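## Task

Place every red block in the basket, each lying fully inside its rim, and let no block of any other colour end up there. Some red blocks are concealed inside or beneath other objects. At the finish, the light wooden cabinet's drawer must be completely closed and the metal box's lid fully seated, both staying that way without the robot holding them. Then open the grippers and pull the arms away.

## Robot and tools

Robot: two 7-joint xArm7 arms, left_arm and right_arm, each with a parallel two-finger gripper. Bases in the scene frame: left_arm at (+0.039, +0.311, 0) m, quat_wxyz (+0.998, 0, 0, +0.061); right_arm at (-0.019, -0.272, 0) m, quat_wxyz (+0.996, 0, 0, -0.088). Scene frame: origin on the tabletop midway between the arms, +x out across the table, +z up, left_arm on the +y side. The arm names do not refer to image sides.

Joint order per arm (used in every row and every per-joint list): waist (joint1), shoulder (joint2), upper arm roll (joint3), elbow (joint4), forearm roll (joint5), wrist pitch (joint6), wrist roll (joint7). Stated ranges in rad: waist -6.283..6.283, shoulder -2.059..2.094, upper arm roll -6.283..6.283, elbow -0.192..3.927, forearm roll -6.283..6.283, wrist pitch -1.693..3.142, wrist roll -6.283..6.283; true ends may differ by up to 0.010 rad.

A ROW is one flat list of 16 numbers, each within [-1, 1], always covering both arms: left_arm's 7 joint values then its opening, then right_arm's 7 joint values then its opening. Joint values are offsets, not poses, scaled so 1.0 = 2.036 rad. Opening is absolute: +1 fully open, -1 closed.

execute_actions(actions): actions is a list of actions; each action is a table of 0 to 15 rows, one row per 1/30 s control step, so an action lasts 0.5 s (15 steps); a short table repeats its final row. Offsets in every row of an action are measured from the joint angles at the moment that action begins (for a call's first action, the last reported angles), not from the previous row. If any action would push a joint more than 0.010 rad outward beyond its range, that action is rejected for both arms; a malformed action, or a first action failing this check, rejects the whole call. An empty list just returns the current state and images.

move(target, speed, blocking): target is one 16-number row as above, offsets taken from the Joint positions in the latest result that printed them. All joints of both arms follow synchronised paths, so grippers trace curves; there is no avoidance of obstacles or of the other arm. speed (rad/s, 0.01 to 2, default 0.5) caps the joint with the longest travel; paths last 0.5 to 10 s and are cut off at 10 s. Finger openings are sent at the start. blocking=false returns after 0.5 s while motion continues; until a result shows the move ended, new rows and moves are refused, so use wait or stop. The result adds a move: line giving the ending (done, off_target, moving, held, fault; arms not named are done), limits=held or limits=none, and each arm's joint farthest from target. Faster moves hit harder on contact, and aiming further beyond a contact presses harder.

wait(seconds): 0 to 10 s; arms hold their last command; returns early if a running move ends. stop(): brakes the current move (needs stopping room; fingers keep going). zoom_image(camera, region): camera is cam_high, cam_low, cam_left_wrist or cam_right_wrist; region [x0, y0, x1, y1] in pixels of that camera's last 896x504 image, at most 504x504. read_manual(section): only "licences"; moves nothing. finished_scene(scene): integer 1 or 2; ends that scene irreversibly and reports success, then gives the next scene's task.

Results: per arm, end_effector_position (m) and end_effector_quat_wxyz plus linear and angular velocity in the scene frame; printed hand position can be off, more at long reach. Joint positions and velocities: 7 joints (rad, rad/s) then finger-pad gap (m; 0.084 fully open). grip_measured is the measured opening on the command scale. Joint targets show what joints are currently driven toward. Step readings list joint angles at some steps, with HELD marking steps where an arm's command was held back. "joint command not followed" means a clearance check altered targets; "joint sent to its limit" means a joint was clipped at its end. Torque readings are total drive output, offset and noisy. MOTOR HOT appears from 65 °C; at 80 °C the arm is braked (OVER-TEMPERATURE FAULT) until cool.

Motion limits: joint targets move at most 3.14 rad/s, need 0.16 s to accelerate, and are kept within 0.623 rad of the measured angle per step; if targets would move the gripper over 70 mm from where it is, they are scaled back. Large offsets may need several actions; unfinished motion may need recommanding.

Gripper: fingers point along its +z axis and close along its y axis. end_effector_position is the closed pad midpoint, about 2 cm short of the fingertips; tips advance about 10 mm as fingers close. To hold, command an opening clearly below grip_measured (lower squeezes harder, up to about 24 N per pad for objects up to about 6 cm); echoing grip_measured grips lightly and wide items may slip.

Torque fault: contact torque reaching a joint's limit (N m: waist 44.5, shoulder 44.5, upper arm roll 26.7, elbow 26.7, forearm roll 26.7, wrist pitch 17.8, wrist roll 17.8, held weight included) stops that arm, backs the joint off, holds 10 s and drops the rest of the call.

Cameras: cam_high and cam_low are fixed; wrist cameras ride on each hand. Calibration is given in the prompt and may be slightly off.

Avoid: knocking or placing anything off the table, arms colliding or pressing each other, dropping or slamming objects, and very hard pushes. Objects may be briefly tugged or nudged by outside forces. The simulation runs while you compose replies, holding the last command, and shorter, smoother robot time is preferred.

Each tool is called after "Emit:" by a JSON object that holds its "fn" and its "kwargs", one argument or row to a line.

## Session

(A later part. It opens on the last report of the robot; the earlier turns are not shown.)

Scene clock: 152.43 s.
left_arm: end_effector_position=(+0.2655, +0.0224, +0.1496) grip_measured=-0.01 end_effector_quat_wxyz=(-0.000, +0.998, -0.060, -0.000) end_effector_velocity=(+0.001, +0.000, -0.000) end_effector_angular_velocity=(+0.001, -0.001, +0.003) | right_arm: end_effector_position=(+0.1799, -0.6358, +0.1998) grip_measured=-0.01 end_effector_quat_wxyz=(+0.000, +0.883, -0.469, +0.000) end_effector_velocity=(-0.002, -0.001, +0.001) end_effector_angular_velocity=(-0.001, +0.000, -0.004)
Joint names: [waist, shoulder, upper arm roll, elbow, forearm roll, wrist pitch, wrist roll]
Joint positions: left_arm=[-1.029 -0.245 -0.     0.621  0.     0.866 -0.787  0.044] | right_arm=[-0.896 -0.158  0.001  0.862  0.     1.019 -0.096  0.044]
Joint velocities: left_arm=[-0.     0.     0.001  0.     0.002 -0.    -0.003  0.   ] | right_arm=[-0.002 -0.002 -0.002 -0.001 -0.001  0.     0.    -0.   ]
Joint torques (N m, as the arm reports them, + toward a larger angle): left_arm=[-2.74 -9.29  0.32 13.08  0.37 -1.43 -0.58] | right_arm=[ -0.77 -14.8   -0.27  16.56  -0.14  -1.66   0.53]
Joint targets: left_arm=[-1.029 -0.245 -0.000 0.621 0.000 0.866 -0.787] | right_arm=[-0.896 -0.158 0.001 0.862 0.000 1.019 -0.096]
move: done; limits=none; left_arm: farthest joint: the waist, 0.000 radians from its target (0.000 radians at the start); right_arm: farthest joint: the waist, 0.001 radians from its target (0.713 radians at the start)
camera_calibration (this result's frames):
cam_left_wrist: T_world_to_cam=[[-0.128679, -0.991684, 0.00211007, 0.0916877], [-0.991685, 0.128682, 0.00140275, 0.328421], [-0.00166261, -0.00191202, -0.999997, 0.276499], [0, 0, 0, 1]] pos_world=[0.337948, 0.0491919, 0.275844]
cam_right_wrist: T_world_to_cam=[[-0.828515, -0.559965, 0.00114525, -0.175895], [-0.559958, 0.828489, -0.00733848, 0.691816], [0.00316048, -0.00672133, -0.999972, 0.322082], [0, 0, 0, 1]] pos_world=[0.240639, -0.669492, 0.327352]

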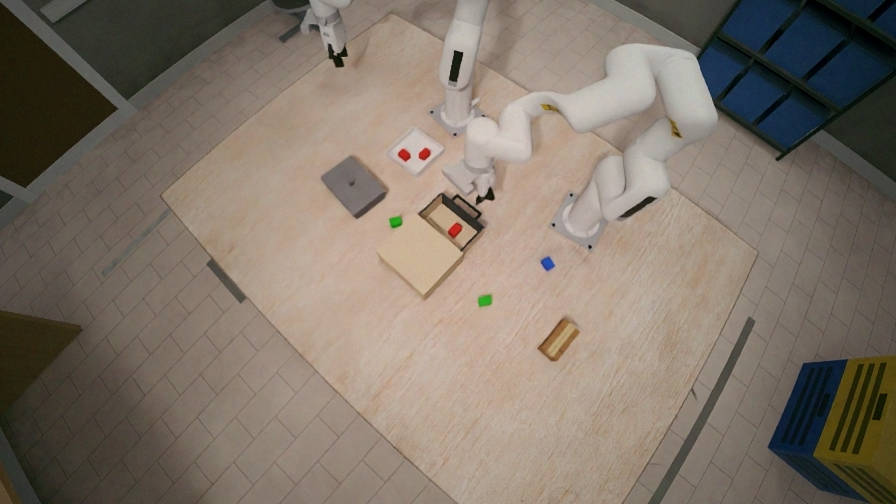

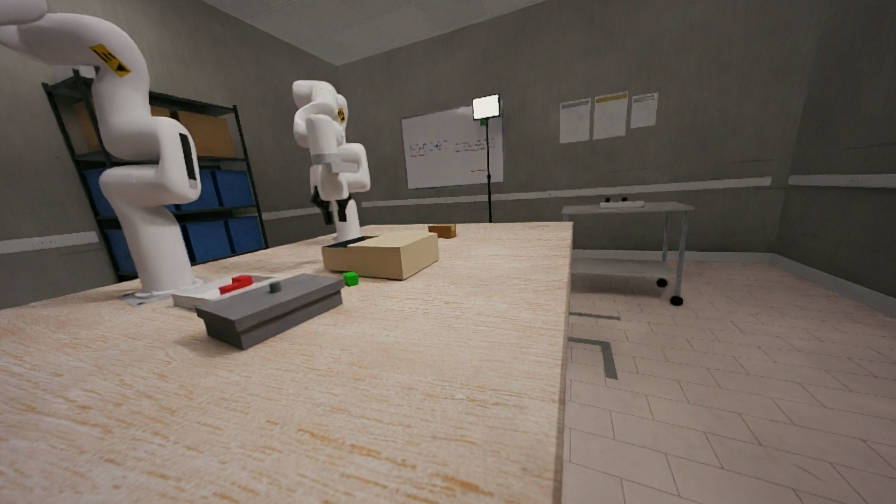

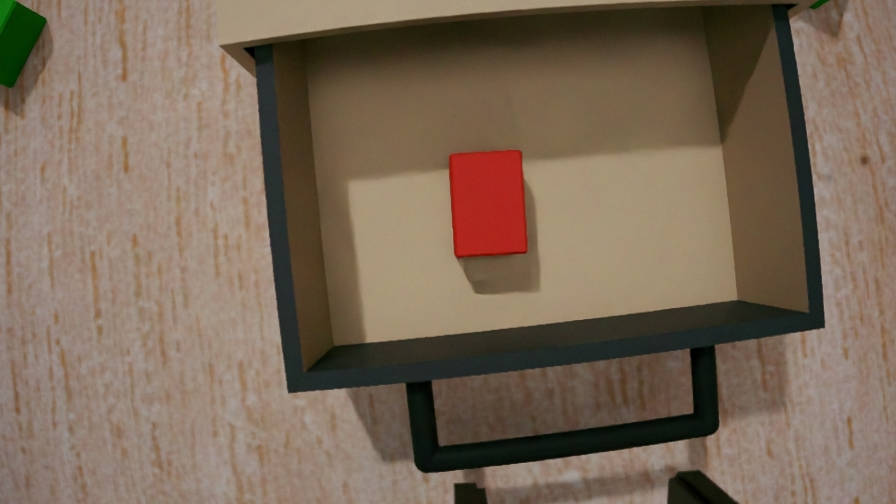

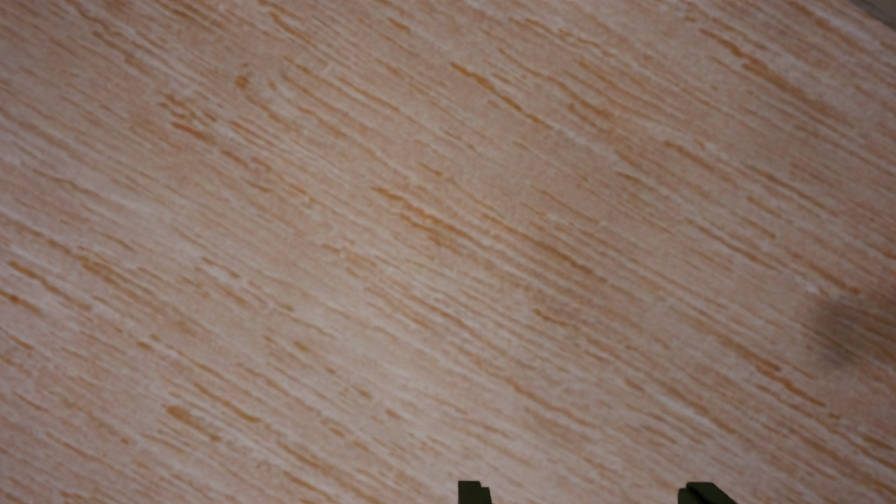

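Emit:
{"fn": "move", "kwargs": {
  "target": [0.0827,0.1087,0,0.0819,0,-0.0269,0.058,0, 0,0,0,0,0,0,0,0]
}}

Emit:
{"fn": "move", "kwargs": {
  "target": [0,0.0935,0,-0.0313,0,-0.1248,0,0, 0,0,0,0,0,0,0,0],
  "speed": 0.2
}}

Emit:
{"fn": "move", "kwargs": {
  "target": [0,0,0,0,0,0,0,-0.8, 0,0,0,0,0,0,0,0]
}}

Emit:
{"fn": "move", "kwargs": {
  "target": [0,-0.0935,0,0.0313,0,0.1248,0,-0.8, 0,0,0,0,0,0,0,0],
  "speed": 0.3
}}

Emit:
{"fn": "move", "kwargs": {
  "target": [-0.2897,0.3249,0,0.4473,0,0.1225,-0.324,-0.8, 0,0,0,0,0,0,0,0]
}}

Scene clock: 162.13 s.
left_arm: end_effector_position=(+0.3521, +0.0262, +0.1303) grip_measured=-0.01 end_effector_quat_wxyz=(-0.000, +0.999, -0.035, +0.000) end_effector_velocity=(+0.001, +0.001, -0.001) end_effector_angular_velocity=(+0.000, +0.002, +0.004) | right_arm: end_effector_position=(+0.1799, -0.6358, +0.1998) grip_measured=-0.01 end_effector_quat_wxyz=(+0.000, +0.883, -0.469, +0.000) end_effector_velocity=(-0.000, -0.000, -0.000) end_effector_angular_velocity=(+0.001, +0.000, -0.000)
Joint names: [waist, shoulder, upper arm roll, elbow, forearm roll, wrist pitch, wrist roll]
Joint positions: left_arm=[-0.861 -0.025 -0.     0.787  0.     0.812 -0.669  0.044] | right_arm=[-0.896 -0.158  0.001  0.862  0.     1.019 -0.096  0.044]
Joint velocities: left_arm=[ 0.004  0.004  0.001  0.002 -0.002 -0.001  0.002 -0.   ] | right_arm=[ 0.     0.001 -0.001  0.001  0.     0.    -0.    -0.   ]
Joint torques (N m, as the arm reports them, + toward a larger angle): left_arm=[ -2.57 -12.76  -0.06  12.88   0.31  -1.48  -0.66] | right_arm=[ -0.86 -14.59  -0.38  16.64  -0.06  -1.54   0.31]
Joint targets: left_arm=[-0.860 -0.024 -0.000 0.787 0.000 0.812 -0.669] | right_arm=[-0.896 -0.158 0.001 0.862 0.000 1.019 -0.096]
move: done; limits=none; left_arm: farthest joint: the shoulder, 0.001 radians from its target (0.222 radians at the start); right_arm: farthest joint: the waist, 0.000 radians from its target (0.000 radians at the start)
camera_calibration (this result's frames):
cam_left_wrist: T_world_to_cam=[[-0.0792257, -0.996854, 0.00240568, 0.0893861], [-0.996856, 0.0792286, 0.00113869, 0.417042], [-0.00132571, -0.0023079, -0.999996, 0.257172], [0, 0, 0, 1]] pos_world=[0.423154, 0.0566567, 0.256481]
cam_right_wrist: T_world_to_cam=[[-0.828516, -0.559964, 0.0011452, -0.175894], [-0.559956, 0.82849, -0.00733869, 0.691817], [0.00316062, -0.00672149, -0.999972, 0.322082], [0, 0, 0, 1]] pos_world=[0.240638, -0.669493, 0.327352]

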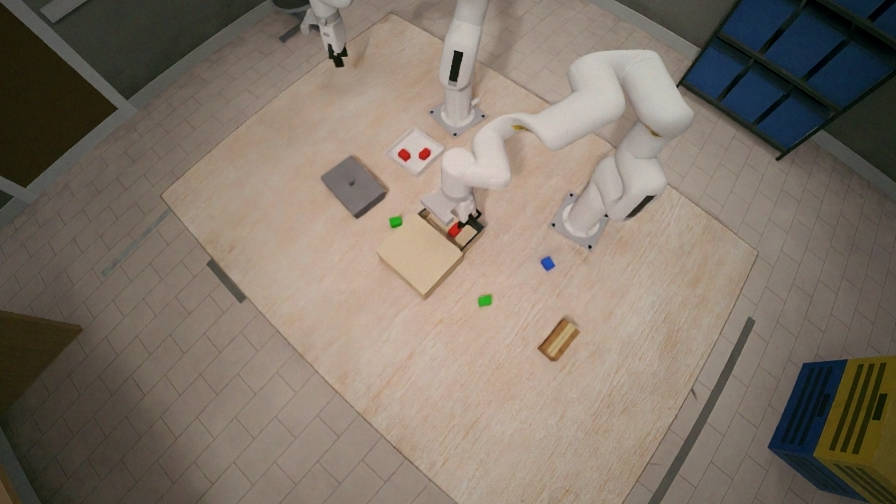

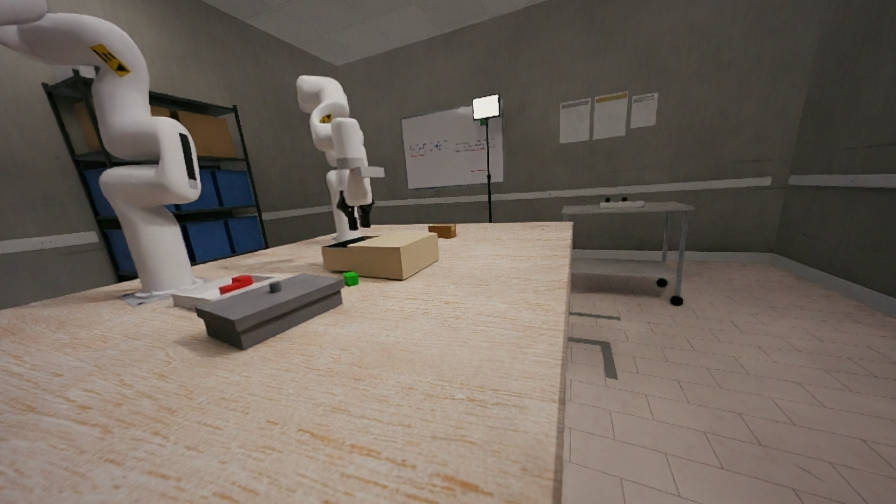

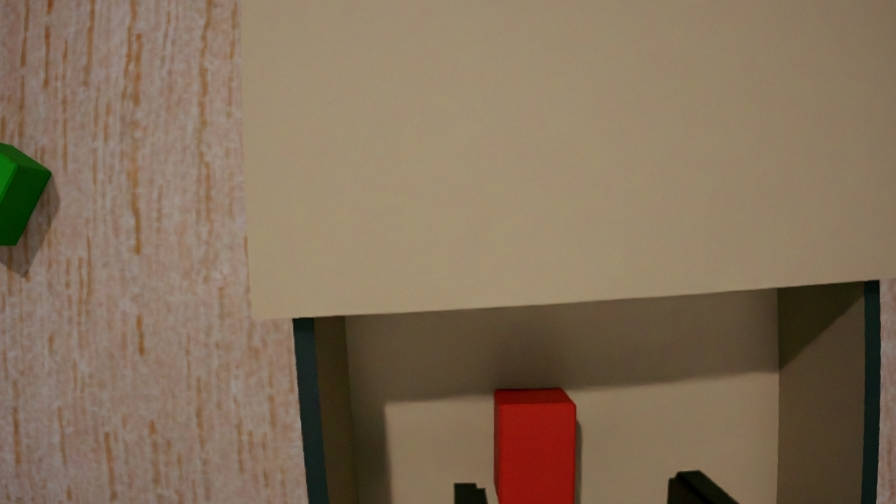

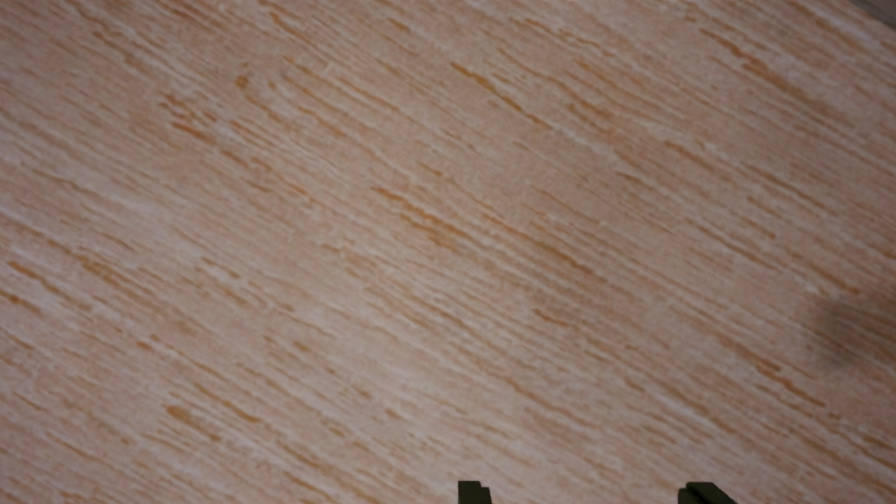

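Scene clock: 163.87 s.
left_arm: end_effector_position=(+0.3522, +0.0260, +0.0465) grip_measured=-0.01 end_effector_quat_wxyz=(+0.000, +0.999, -0.035, +0.000) end_effector_velocity=(-0.000, +0.001, -0.001) end_effector_angular_velocity=(+0.001, +0.001, +0.001) | right_arm: end_effector_position=(+0.1799, -0.6358, +0.1998) grip_measured=-0.01 end_effector_quat_wxyz=(+0.000, +0.883, -0.469, +0.000) end_effector_velocity=(+0.000, +0.000, -0.001) end_effector_angular_velocity=(+0.001, +0.000, +0.000)
Joint names: [waist, shoulder, upper arm roll, elbow, forearm roll, wrist pitch, wrist roll]
Joint positions: left_arm=[-0.861  0.165 -0.     0.724  0.     0.558 -0.669  0.044] | right_arm=[-0.896 -0.158  0.001  0.862  0.     1.019 -0.096  0.044]
Joint velocities: left_arm=[-0.     0.002  0.    -0.002 -0.    -0.003 -0.     0.   ] | right_arm=[ 0.     0.001  0.001 -0.     0.    -0.     0.     0.   ]
Joint torques (N m, as the arm reports them, + toward a larger angle): left_arm=[ -2.65 -14.3    0.04  10.93   0.24  -1.42  -0.59] | right_arm=[ -0.88 -14.73  -0.56  16.47  -0.22  -1.5    0.46]
Joint targets: left_arm=[-0.861 0.166 -0.000 0.723 0.000 0.558 -0.669] | right_arm=[-0.896 -0.158 0.001 0.862 0.000 1.019 -0.096]
move: done; limits=none; left_arm: farthest joint: the waist, 0.000 radians from its target (0.000 radians at the start); right_arm: farthest joint: the waist, 0.000 radians from its target (0.000 radians at the start)
camera_calibration (this result's frames):
cam_left_wrist: T_world_to_cam=[[-0.0792762, -0.996849, 0.00277517, 0.0894362], [-0.996852, 0.0792788, 0.000859656, 0.41729], [-0.00107696, -0.00269828, -0.999996, 0.173351], [0, 0, 0, 1]] pos_world=[0.423254, 0.0565398, 0.172743]
cam_right_wrist: T_world_to_cam=[[-0.828516, -0.559964, 0.00114525, -0.175894], [-0.559956, 0.82849, -0.00733884, 0.691817], [0.00316065, -0.00672164, -0.999972, 0.322082], [0, 0, 0, 1]] pos_world=[0.240638, -0.669493, 0.327352]

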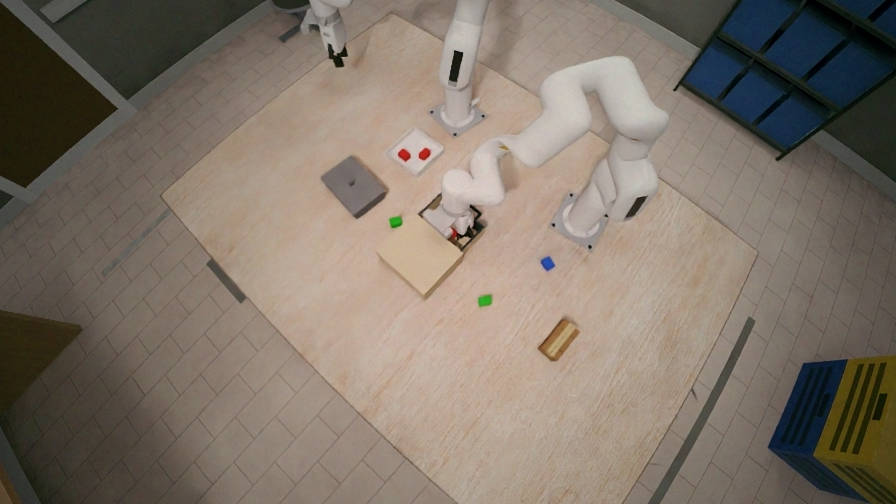

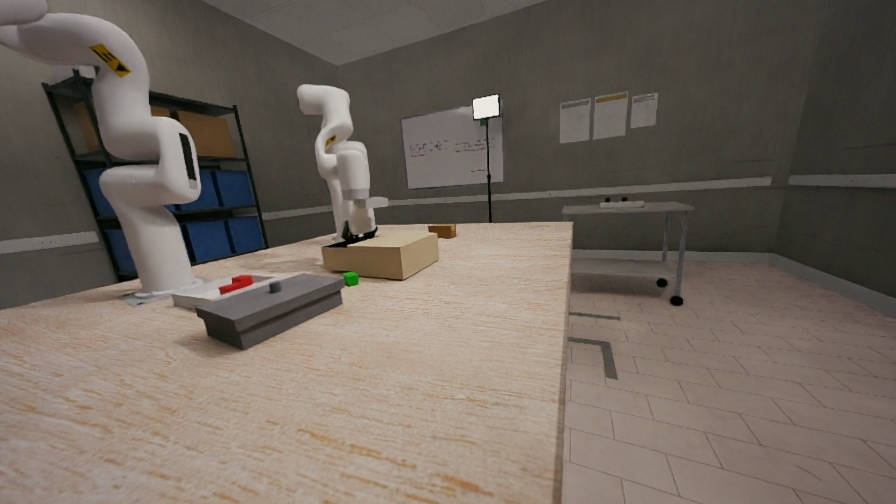

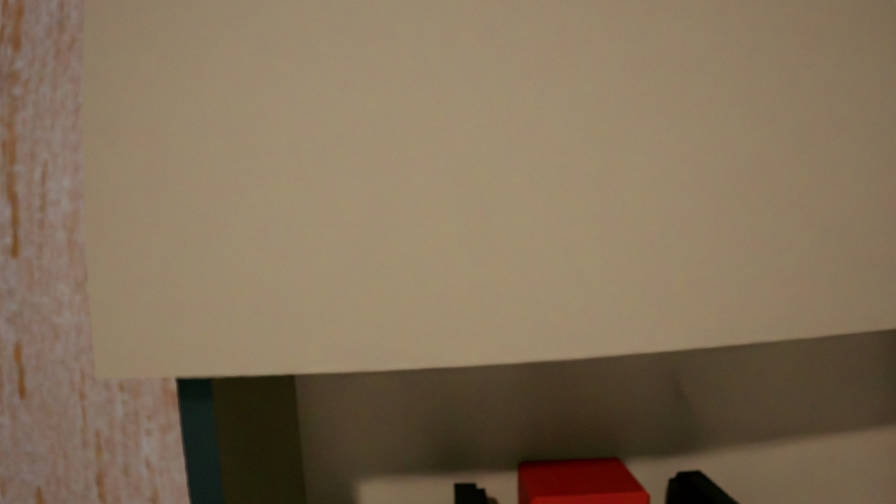

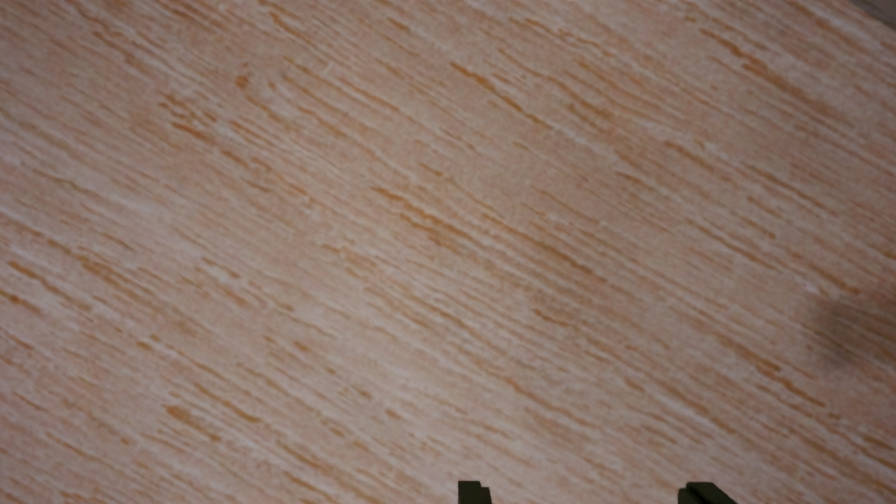

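Scene clock: 164.37 s.
left_arm: end_effector_position=(+0.3523, +0.0260, +0.0465) grip_measured=-0.43 end_effector_quat_wxyz=(+0.000, +0.999, -0.035, +0.000) end_effector_velocity=(-0.000, -0.000, +0.000) end_effector_angular_velocity=(+0.001, -0.001, -0.003) | right_arm: end_effector_position=(+0.1799, -0.6358, +0.1998) grip_measured=-0.01 end_effector_quat_wxyz=(+0.000, +0.883, -0.469, +0.000) end_effector_velocity=(-0.000, -0.001, +0.001) end_effector_angular_velocity=(-0.001, -0.001, -0.002)
Joint names: [waist, shoulder, upper arm roll, elbow, forearm roll, wrist pitch, wrist roll]
Joint positions: left_arm=[-0.861  0.165 -0.     0.724  0.     0.558 -0.669  0.025] | right_arm=[-0.896 -0.158  0.001  0.862  0.     1.019 -0.096  0.044]
Joint velocities: left_arm=[-0.001 -0.001 -0.001  0.     0.002  0.    -0.    -0.   ] | right_arm=[-0.    -0.001 -0.001  0.001 -0.     0.     0.    -0.   ]
Joint torques (N m, as the arm reports them, + toward a larger angle): left_arm=[ -2.36 -14.22   0.15  11.09   0.24  -1.43  -0.64] | right_arm=[ -0.84 -14.44  -0.39  16.51  -0.23  -1.5    0.44]
Joint targets: left_arm=[-0.861 0.165 -0.000 0.724 0.000 0.558 -0.669] | right_arm=[-0.896 -0.158 0.001 0.862 0.000 1.019 -0.096]
move: done; limits=none; left_arm: farthest joint: the waist, 0.000 radians from its target (0.000 radians at the start); right_arm: farthest joint: the waist, 0.000 radians from its target (0.000 radians at the start)
camera_calibration (this result's frames):
cam_left_wrist: T_world_to_cam=[[-0.0792685, -0.996849, 0.00280564, 0.0894243], [-0.996853, 0.0792711, 0.000819334, 0.417308], [-0.00103916, -0.00273186, -0.999996, 0.173356], [0, 0, 0, 1]] pos_world=[0.423263, 0.0565357, 0.172762]
cam_right_wrist: T_world_to_cam=[[-0.828516, -0.559964, 0.00114527, -0.175894], [-0.559956, 0.82849, -0.00733897, 0.691817], [0.00316071, -0.00672176, -0.999972, 0.322082], [0, 0, 0, 1]] pos_world=[0.240638, -0.669493, 0.327352]

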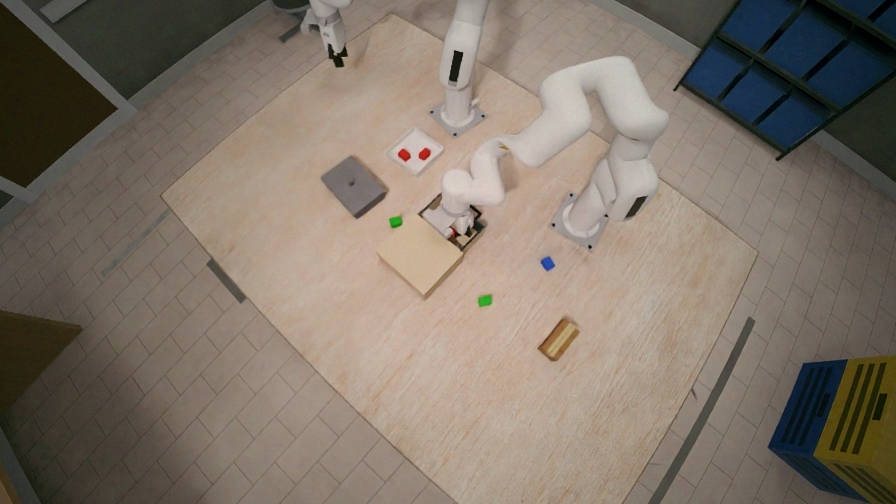

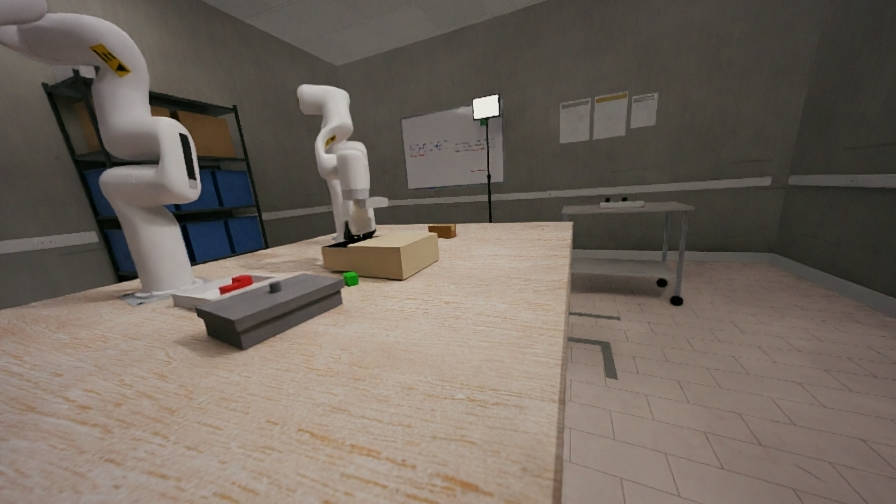

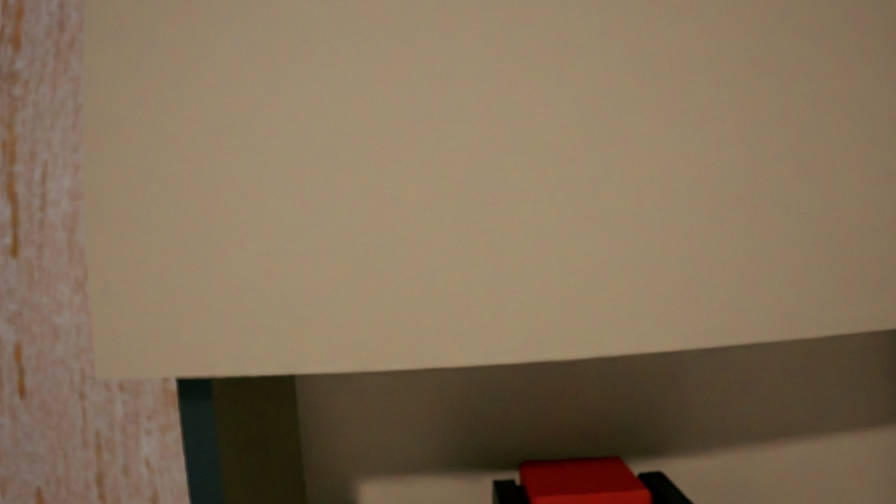

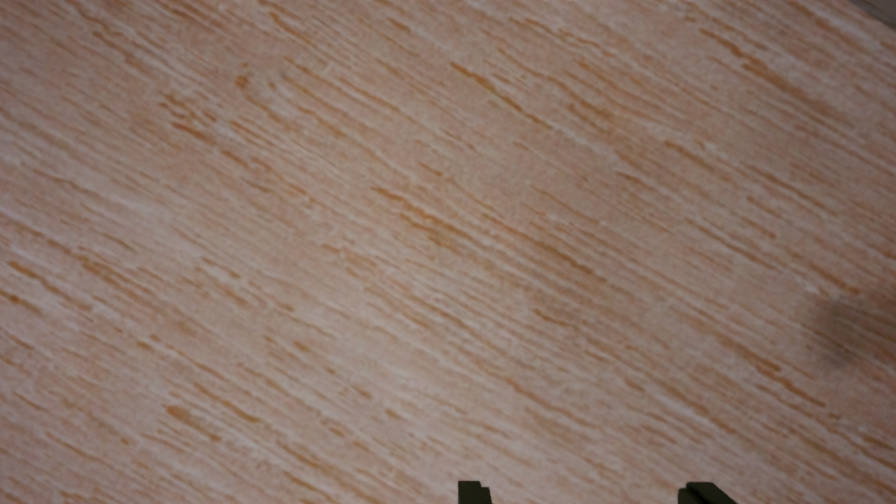

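Scene clock: 165.73 s.
left_arm: end_effector_position=(+0.3521, +0.0262, +0.1303) grip_measured=-0.43 end_effector_quat_wxyz=(-0.000, +0.999, -0.035, +0.000) end_effector_velocity=(+0.001, -0.001, +0.002) end_effector_angular_velocity=(-0.003, -0.003, -0.000) | right_arm: end_effector_position=(+0.1799, -0.6358, +0.1998) grip_measured=-0.01 end_effector_quat_wxyz=(+0.000, +0.883, -0.469, +0.000) end_effector_velocity=(-0.000, -0.000, +0.000) end_effector_angular_velocity=(-0.000, +0.000, +0.001)
Joint names: [waist, shoulder, upper arm roll, elbow, forearm roll, wrist pitch, wrist roll]
Joint positions: left_arm=[-0.861 -0.025 -0.     0.787  0.     0.812 -0.669  0.025] | right_arm=[-0.896 -0.158  0.001  0.862  0.     1.019 -0.096  0.044]
Joint velocities: left_arm=[-0.001 -0.004  0.001  0.002  0.     0.002 -0.     0.   ] | right_arm=[-0.     0.    -0.     0.    -0.     0.    -0.001  0.   ]
Joint torques (N m, as the arm reports them, + toward a larger angle): left_arm=[ -2.58 -12.83   0.    12.92   0.11  -1.41  -0.66] | right_arm=[ -0.85 -14.71  -0.52  16.48  -0.04  -1.52   0.38]
Joint targets: left_arm=[-0.861 -0.025 -0.000 0.787 0.000 0.812 -0.669] | right_arm=[-0.896 -0.158 0.001 0.862 0.000 1.019 -0.096]
move: done; limits=none; left_arm: farthest joint: the shoulder, 0.001 radians from its target (0.191 radians at the start); right_arm: farthest joint: the waist, 0.000 radians from its target (0.000 radians at the start)
camera_calibration (this result's frames):
cam_left_wrist: T_world_to_cam=[[-0.0792194, -0.996854, 0.00239027, 0.0893895], [-0.996856, 0.0792224, 0.0011589, 0.41704], [-0.00134462, -0.00229095, -0.999996, 0.257165], [0, 0, 0, 1]] pos_world=[0.423156, 0.0566586, 0.256467]
cam_right_wrist: T_world_to_cam=[[-0.828516, -0.559964, 0.00114537, -0.175894], [-0.559956, 0.82849, -0.00733908, 0.691817], [0.00316069, -0.00672191, -0.999972, 0.322082], [0, 0, 0, 1]] pos_world=[0.240638, -0.669493, 0.327352]

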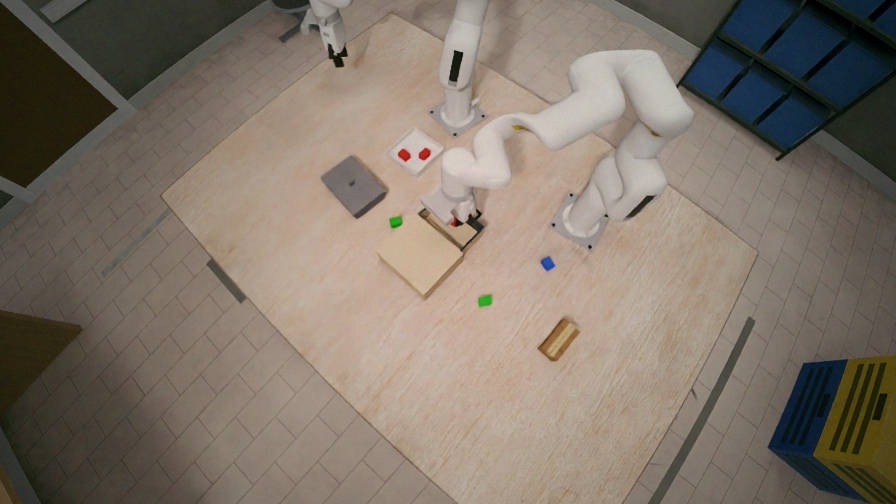

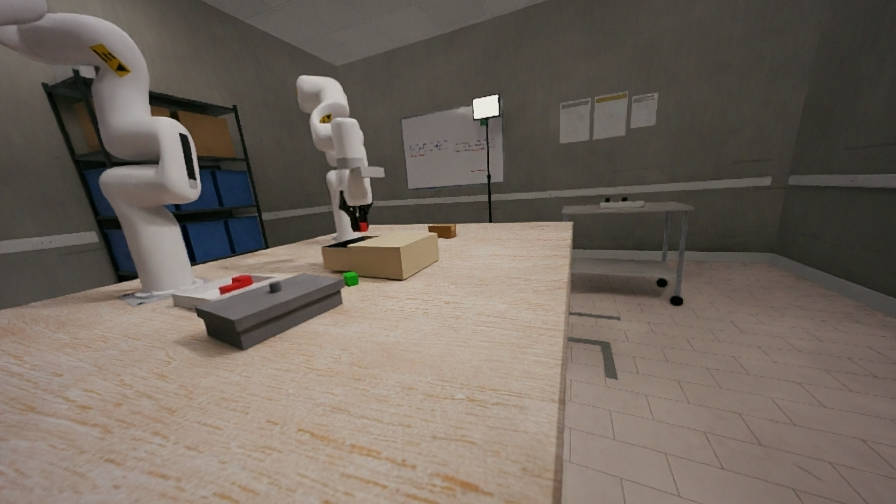

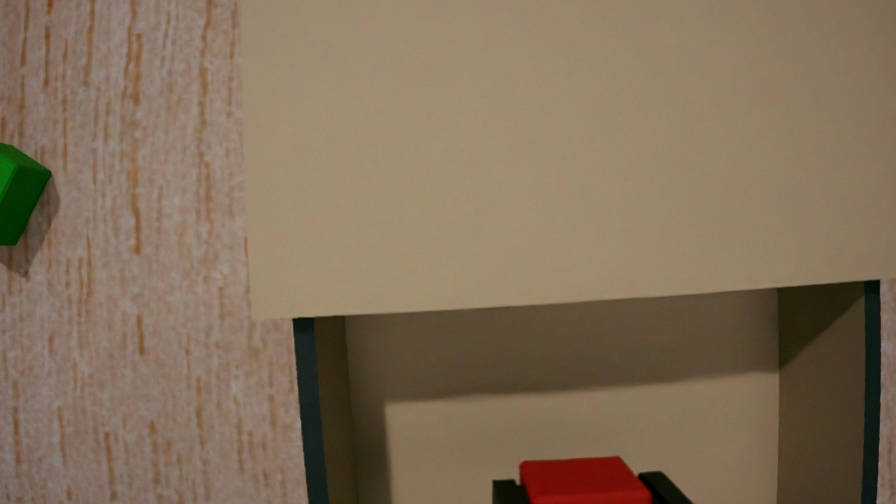

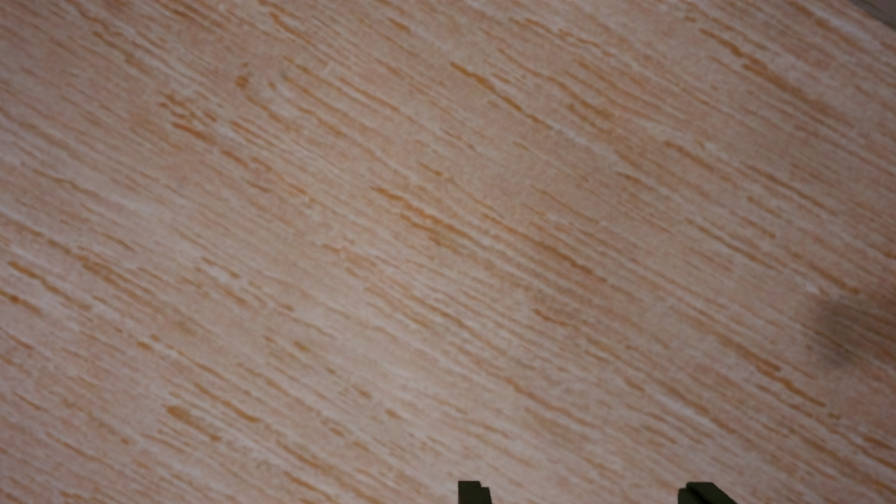

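Scene clock: 168.13 s.
left_arm: end_effector_position=(+0.1907, -0.2995, +0.1205) grip_measured=-0.43 end_effector_quat_wxyz=(+0.000, +1.000, +0.000, +0.000) end_effector_velocity=(-0.007, -0.002, -0.002) end_effector_angular_velocity=(+0.002, +0.003, -0.010) | right_arm: end_effector_position=(+0.1799, -0.6358, +0.1998) grip_measured=-0.01 end_effector_quat_wxyz=(+0.000, +0.883, -0.469, +0.000) end_effector_velocity=(+0.000, -0.000, -0.000) end_effector_angular_velocity=(+0.000, +0.000, +0.000)
Joint names: [waist, shoulder, upper arm roll, elbow, forearm roll, wrist pitch, wrist roll]
Joint positions: left_arm=[-1.45   0.636 -0.     1.697  0.     1.061 -1.328  0.025] | right_arm=[-0.896 -0.158  0.001  0.862  0.     1.019 -0.096  0.044]
Joint velocities: left_arm=[-0.008  0.004 -0.004  0.002  0.     0.001 -0.002 -0.   ] | right_arm=[-0.     0.001  0.     0.    -0.    -0.    -0.    -0.   ]
Joint torques (N m, as the arm reports them, + toward a larger angle): left_arm=[ -2.04 -22.93   0.15  14.11   0.2   -1.42  -0.61] | right_arm=[ -0.99 -14.61  -0.45  16.5    0.    -1.41   0.42]
Joint targets: left_arm=[-1.451 0.637 -0.000 1.698 0.000 1.061 -1.328] | right_arm=[-0.896 -0.158 0.001 0.862 0.000 1.019 -0.096]
move: done; limits=none; left_arm: farthest joint: the waist, 0.001 radians from its target (0.590 radians at the start); right_arm: farthest joint: the waist, 0.000 radians from its target (0.000 radians at the start)
camera_calibration (this result's frames):
cam_left_wrist: T_world_to_cam=[[-0.00882008, -0.999958, 0.00248621, -0.262419], [-0.99996, 0.00882315, 0.00122757, 0.261432], [-0.00124946, -0.00247528, -0.999996, 0.246389], [0, 0, 0, 1]] pos_world=[0.259415, -0.264105, 0.246719]
cam_right_wrist: T_world_to_cam=[[-0.828516, -0.559964, 0.00114532, -0.175894], [-0.559956, 0.82849, -0.00733923, 0.691817], [0.00316082, -0.006722, -0.999972, 0.322082], [0, 0, 0, 1]] pos_world=[0.240638, -0.669493, 0.327352]

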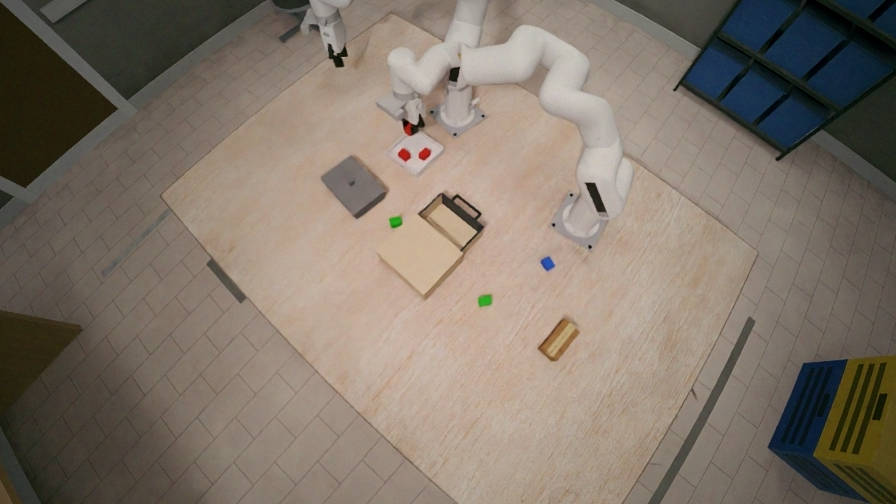

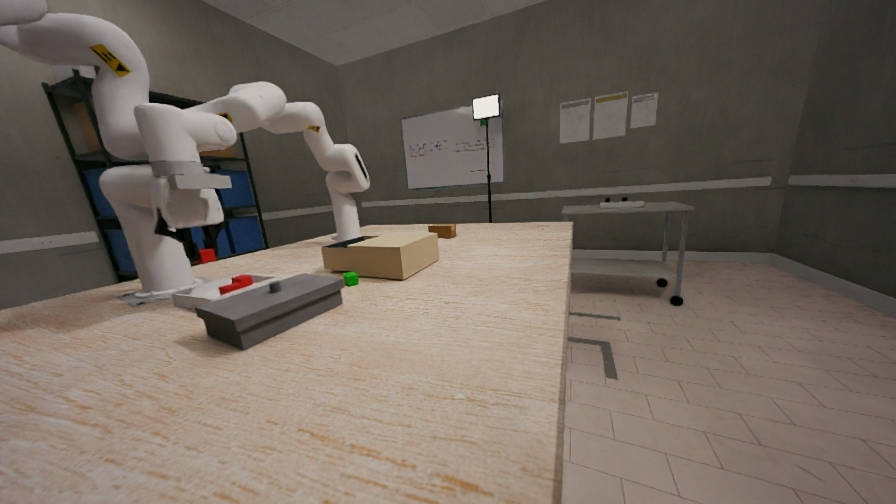

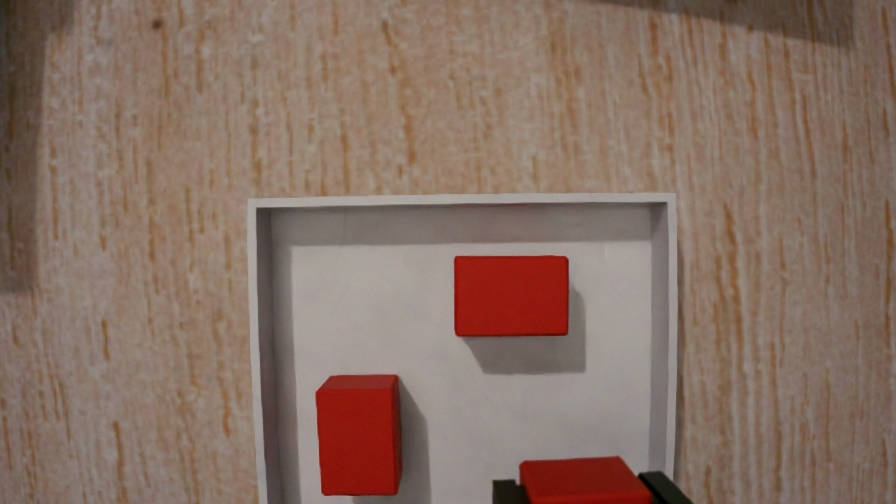

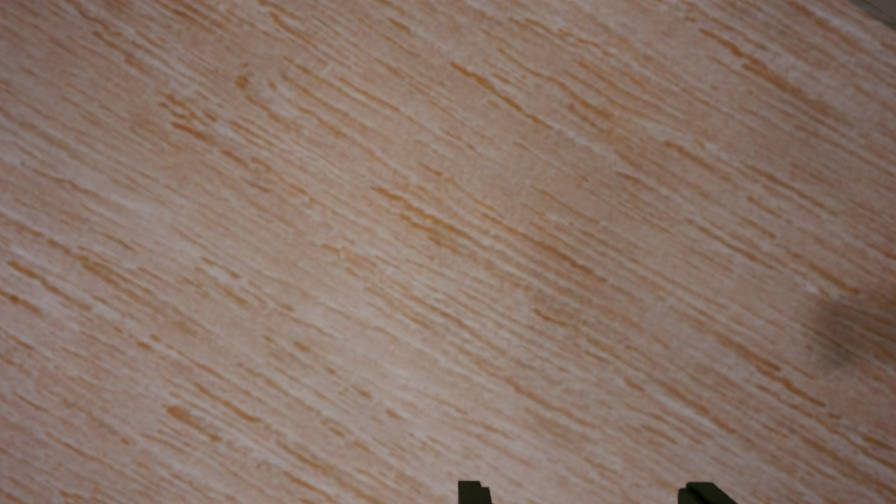

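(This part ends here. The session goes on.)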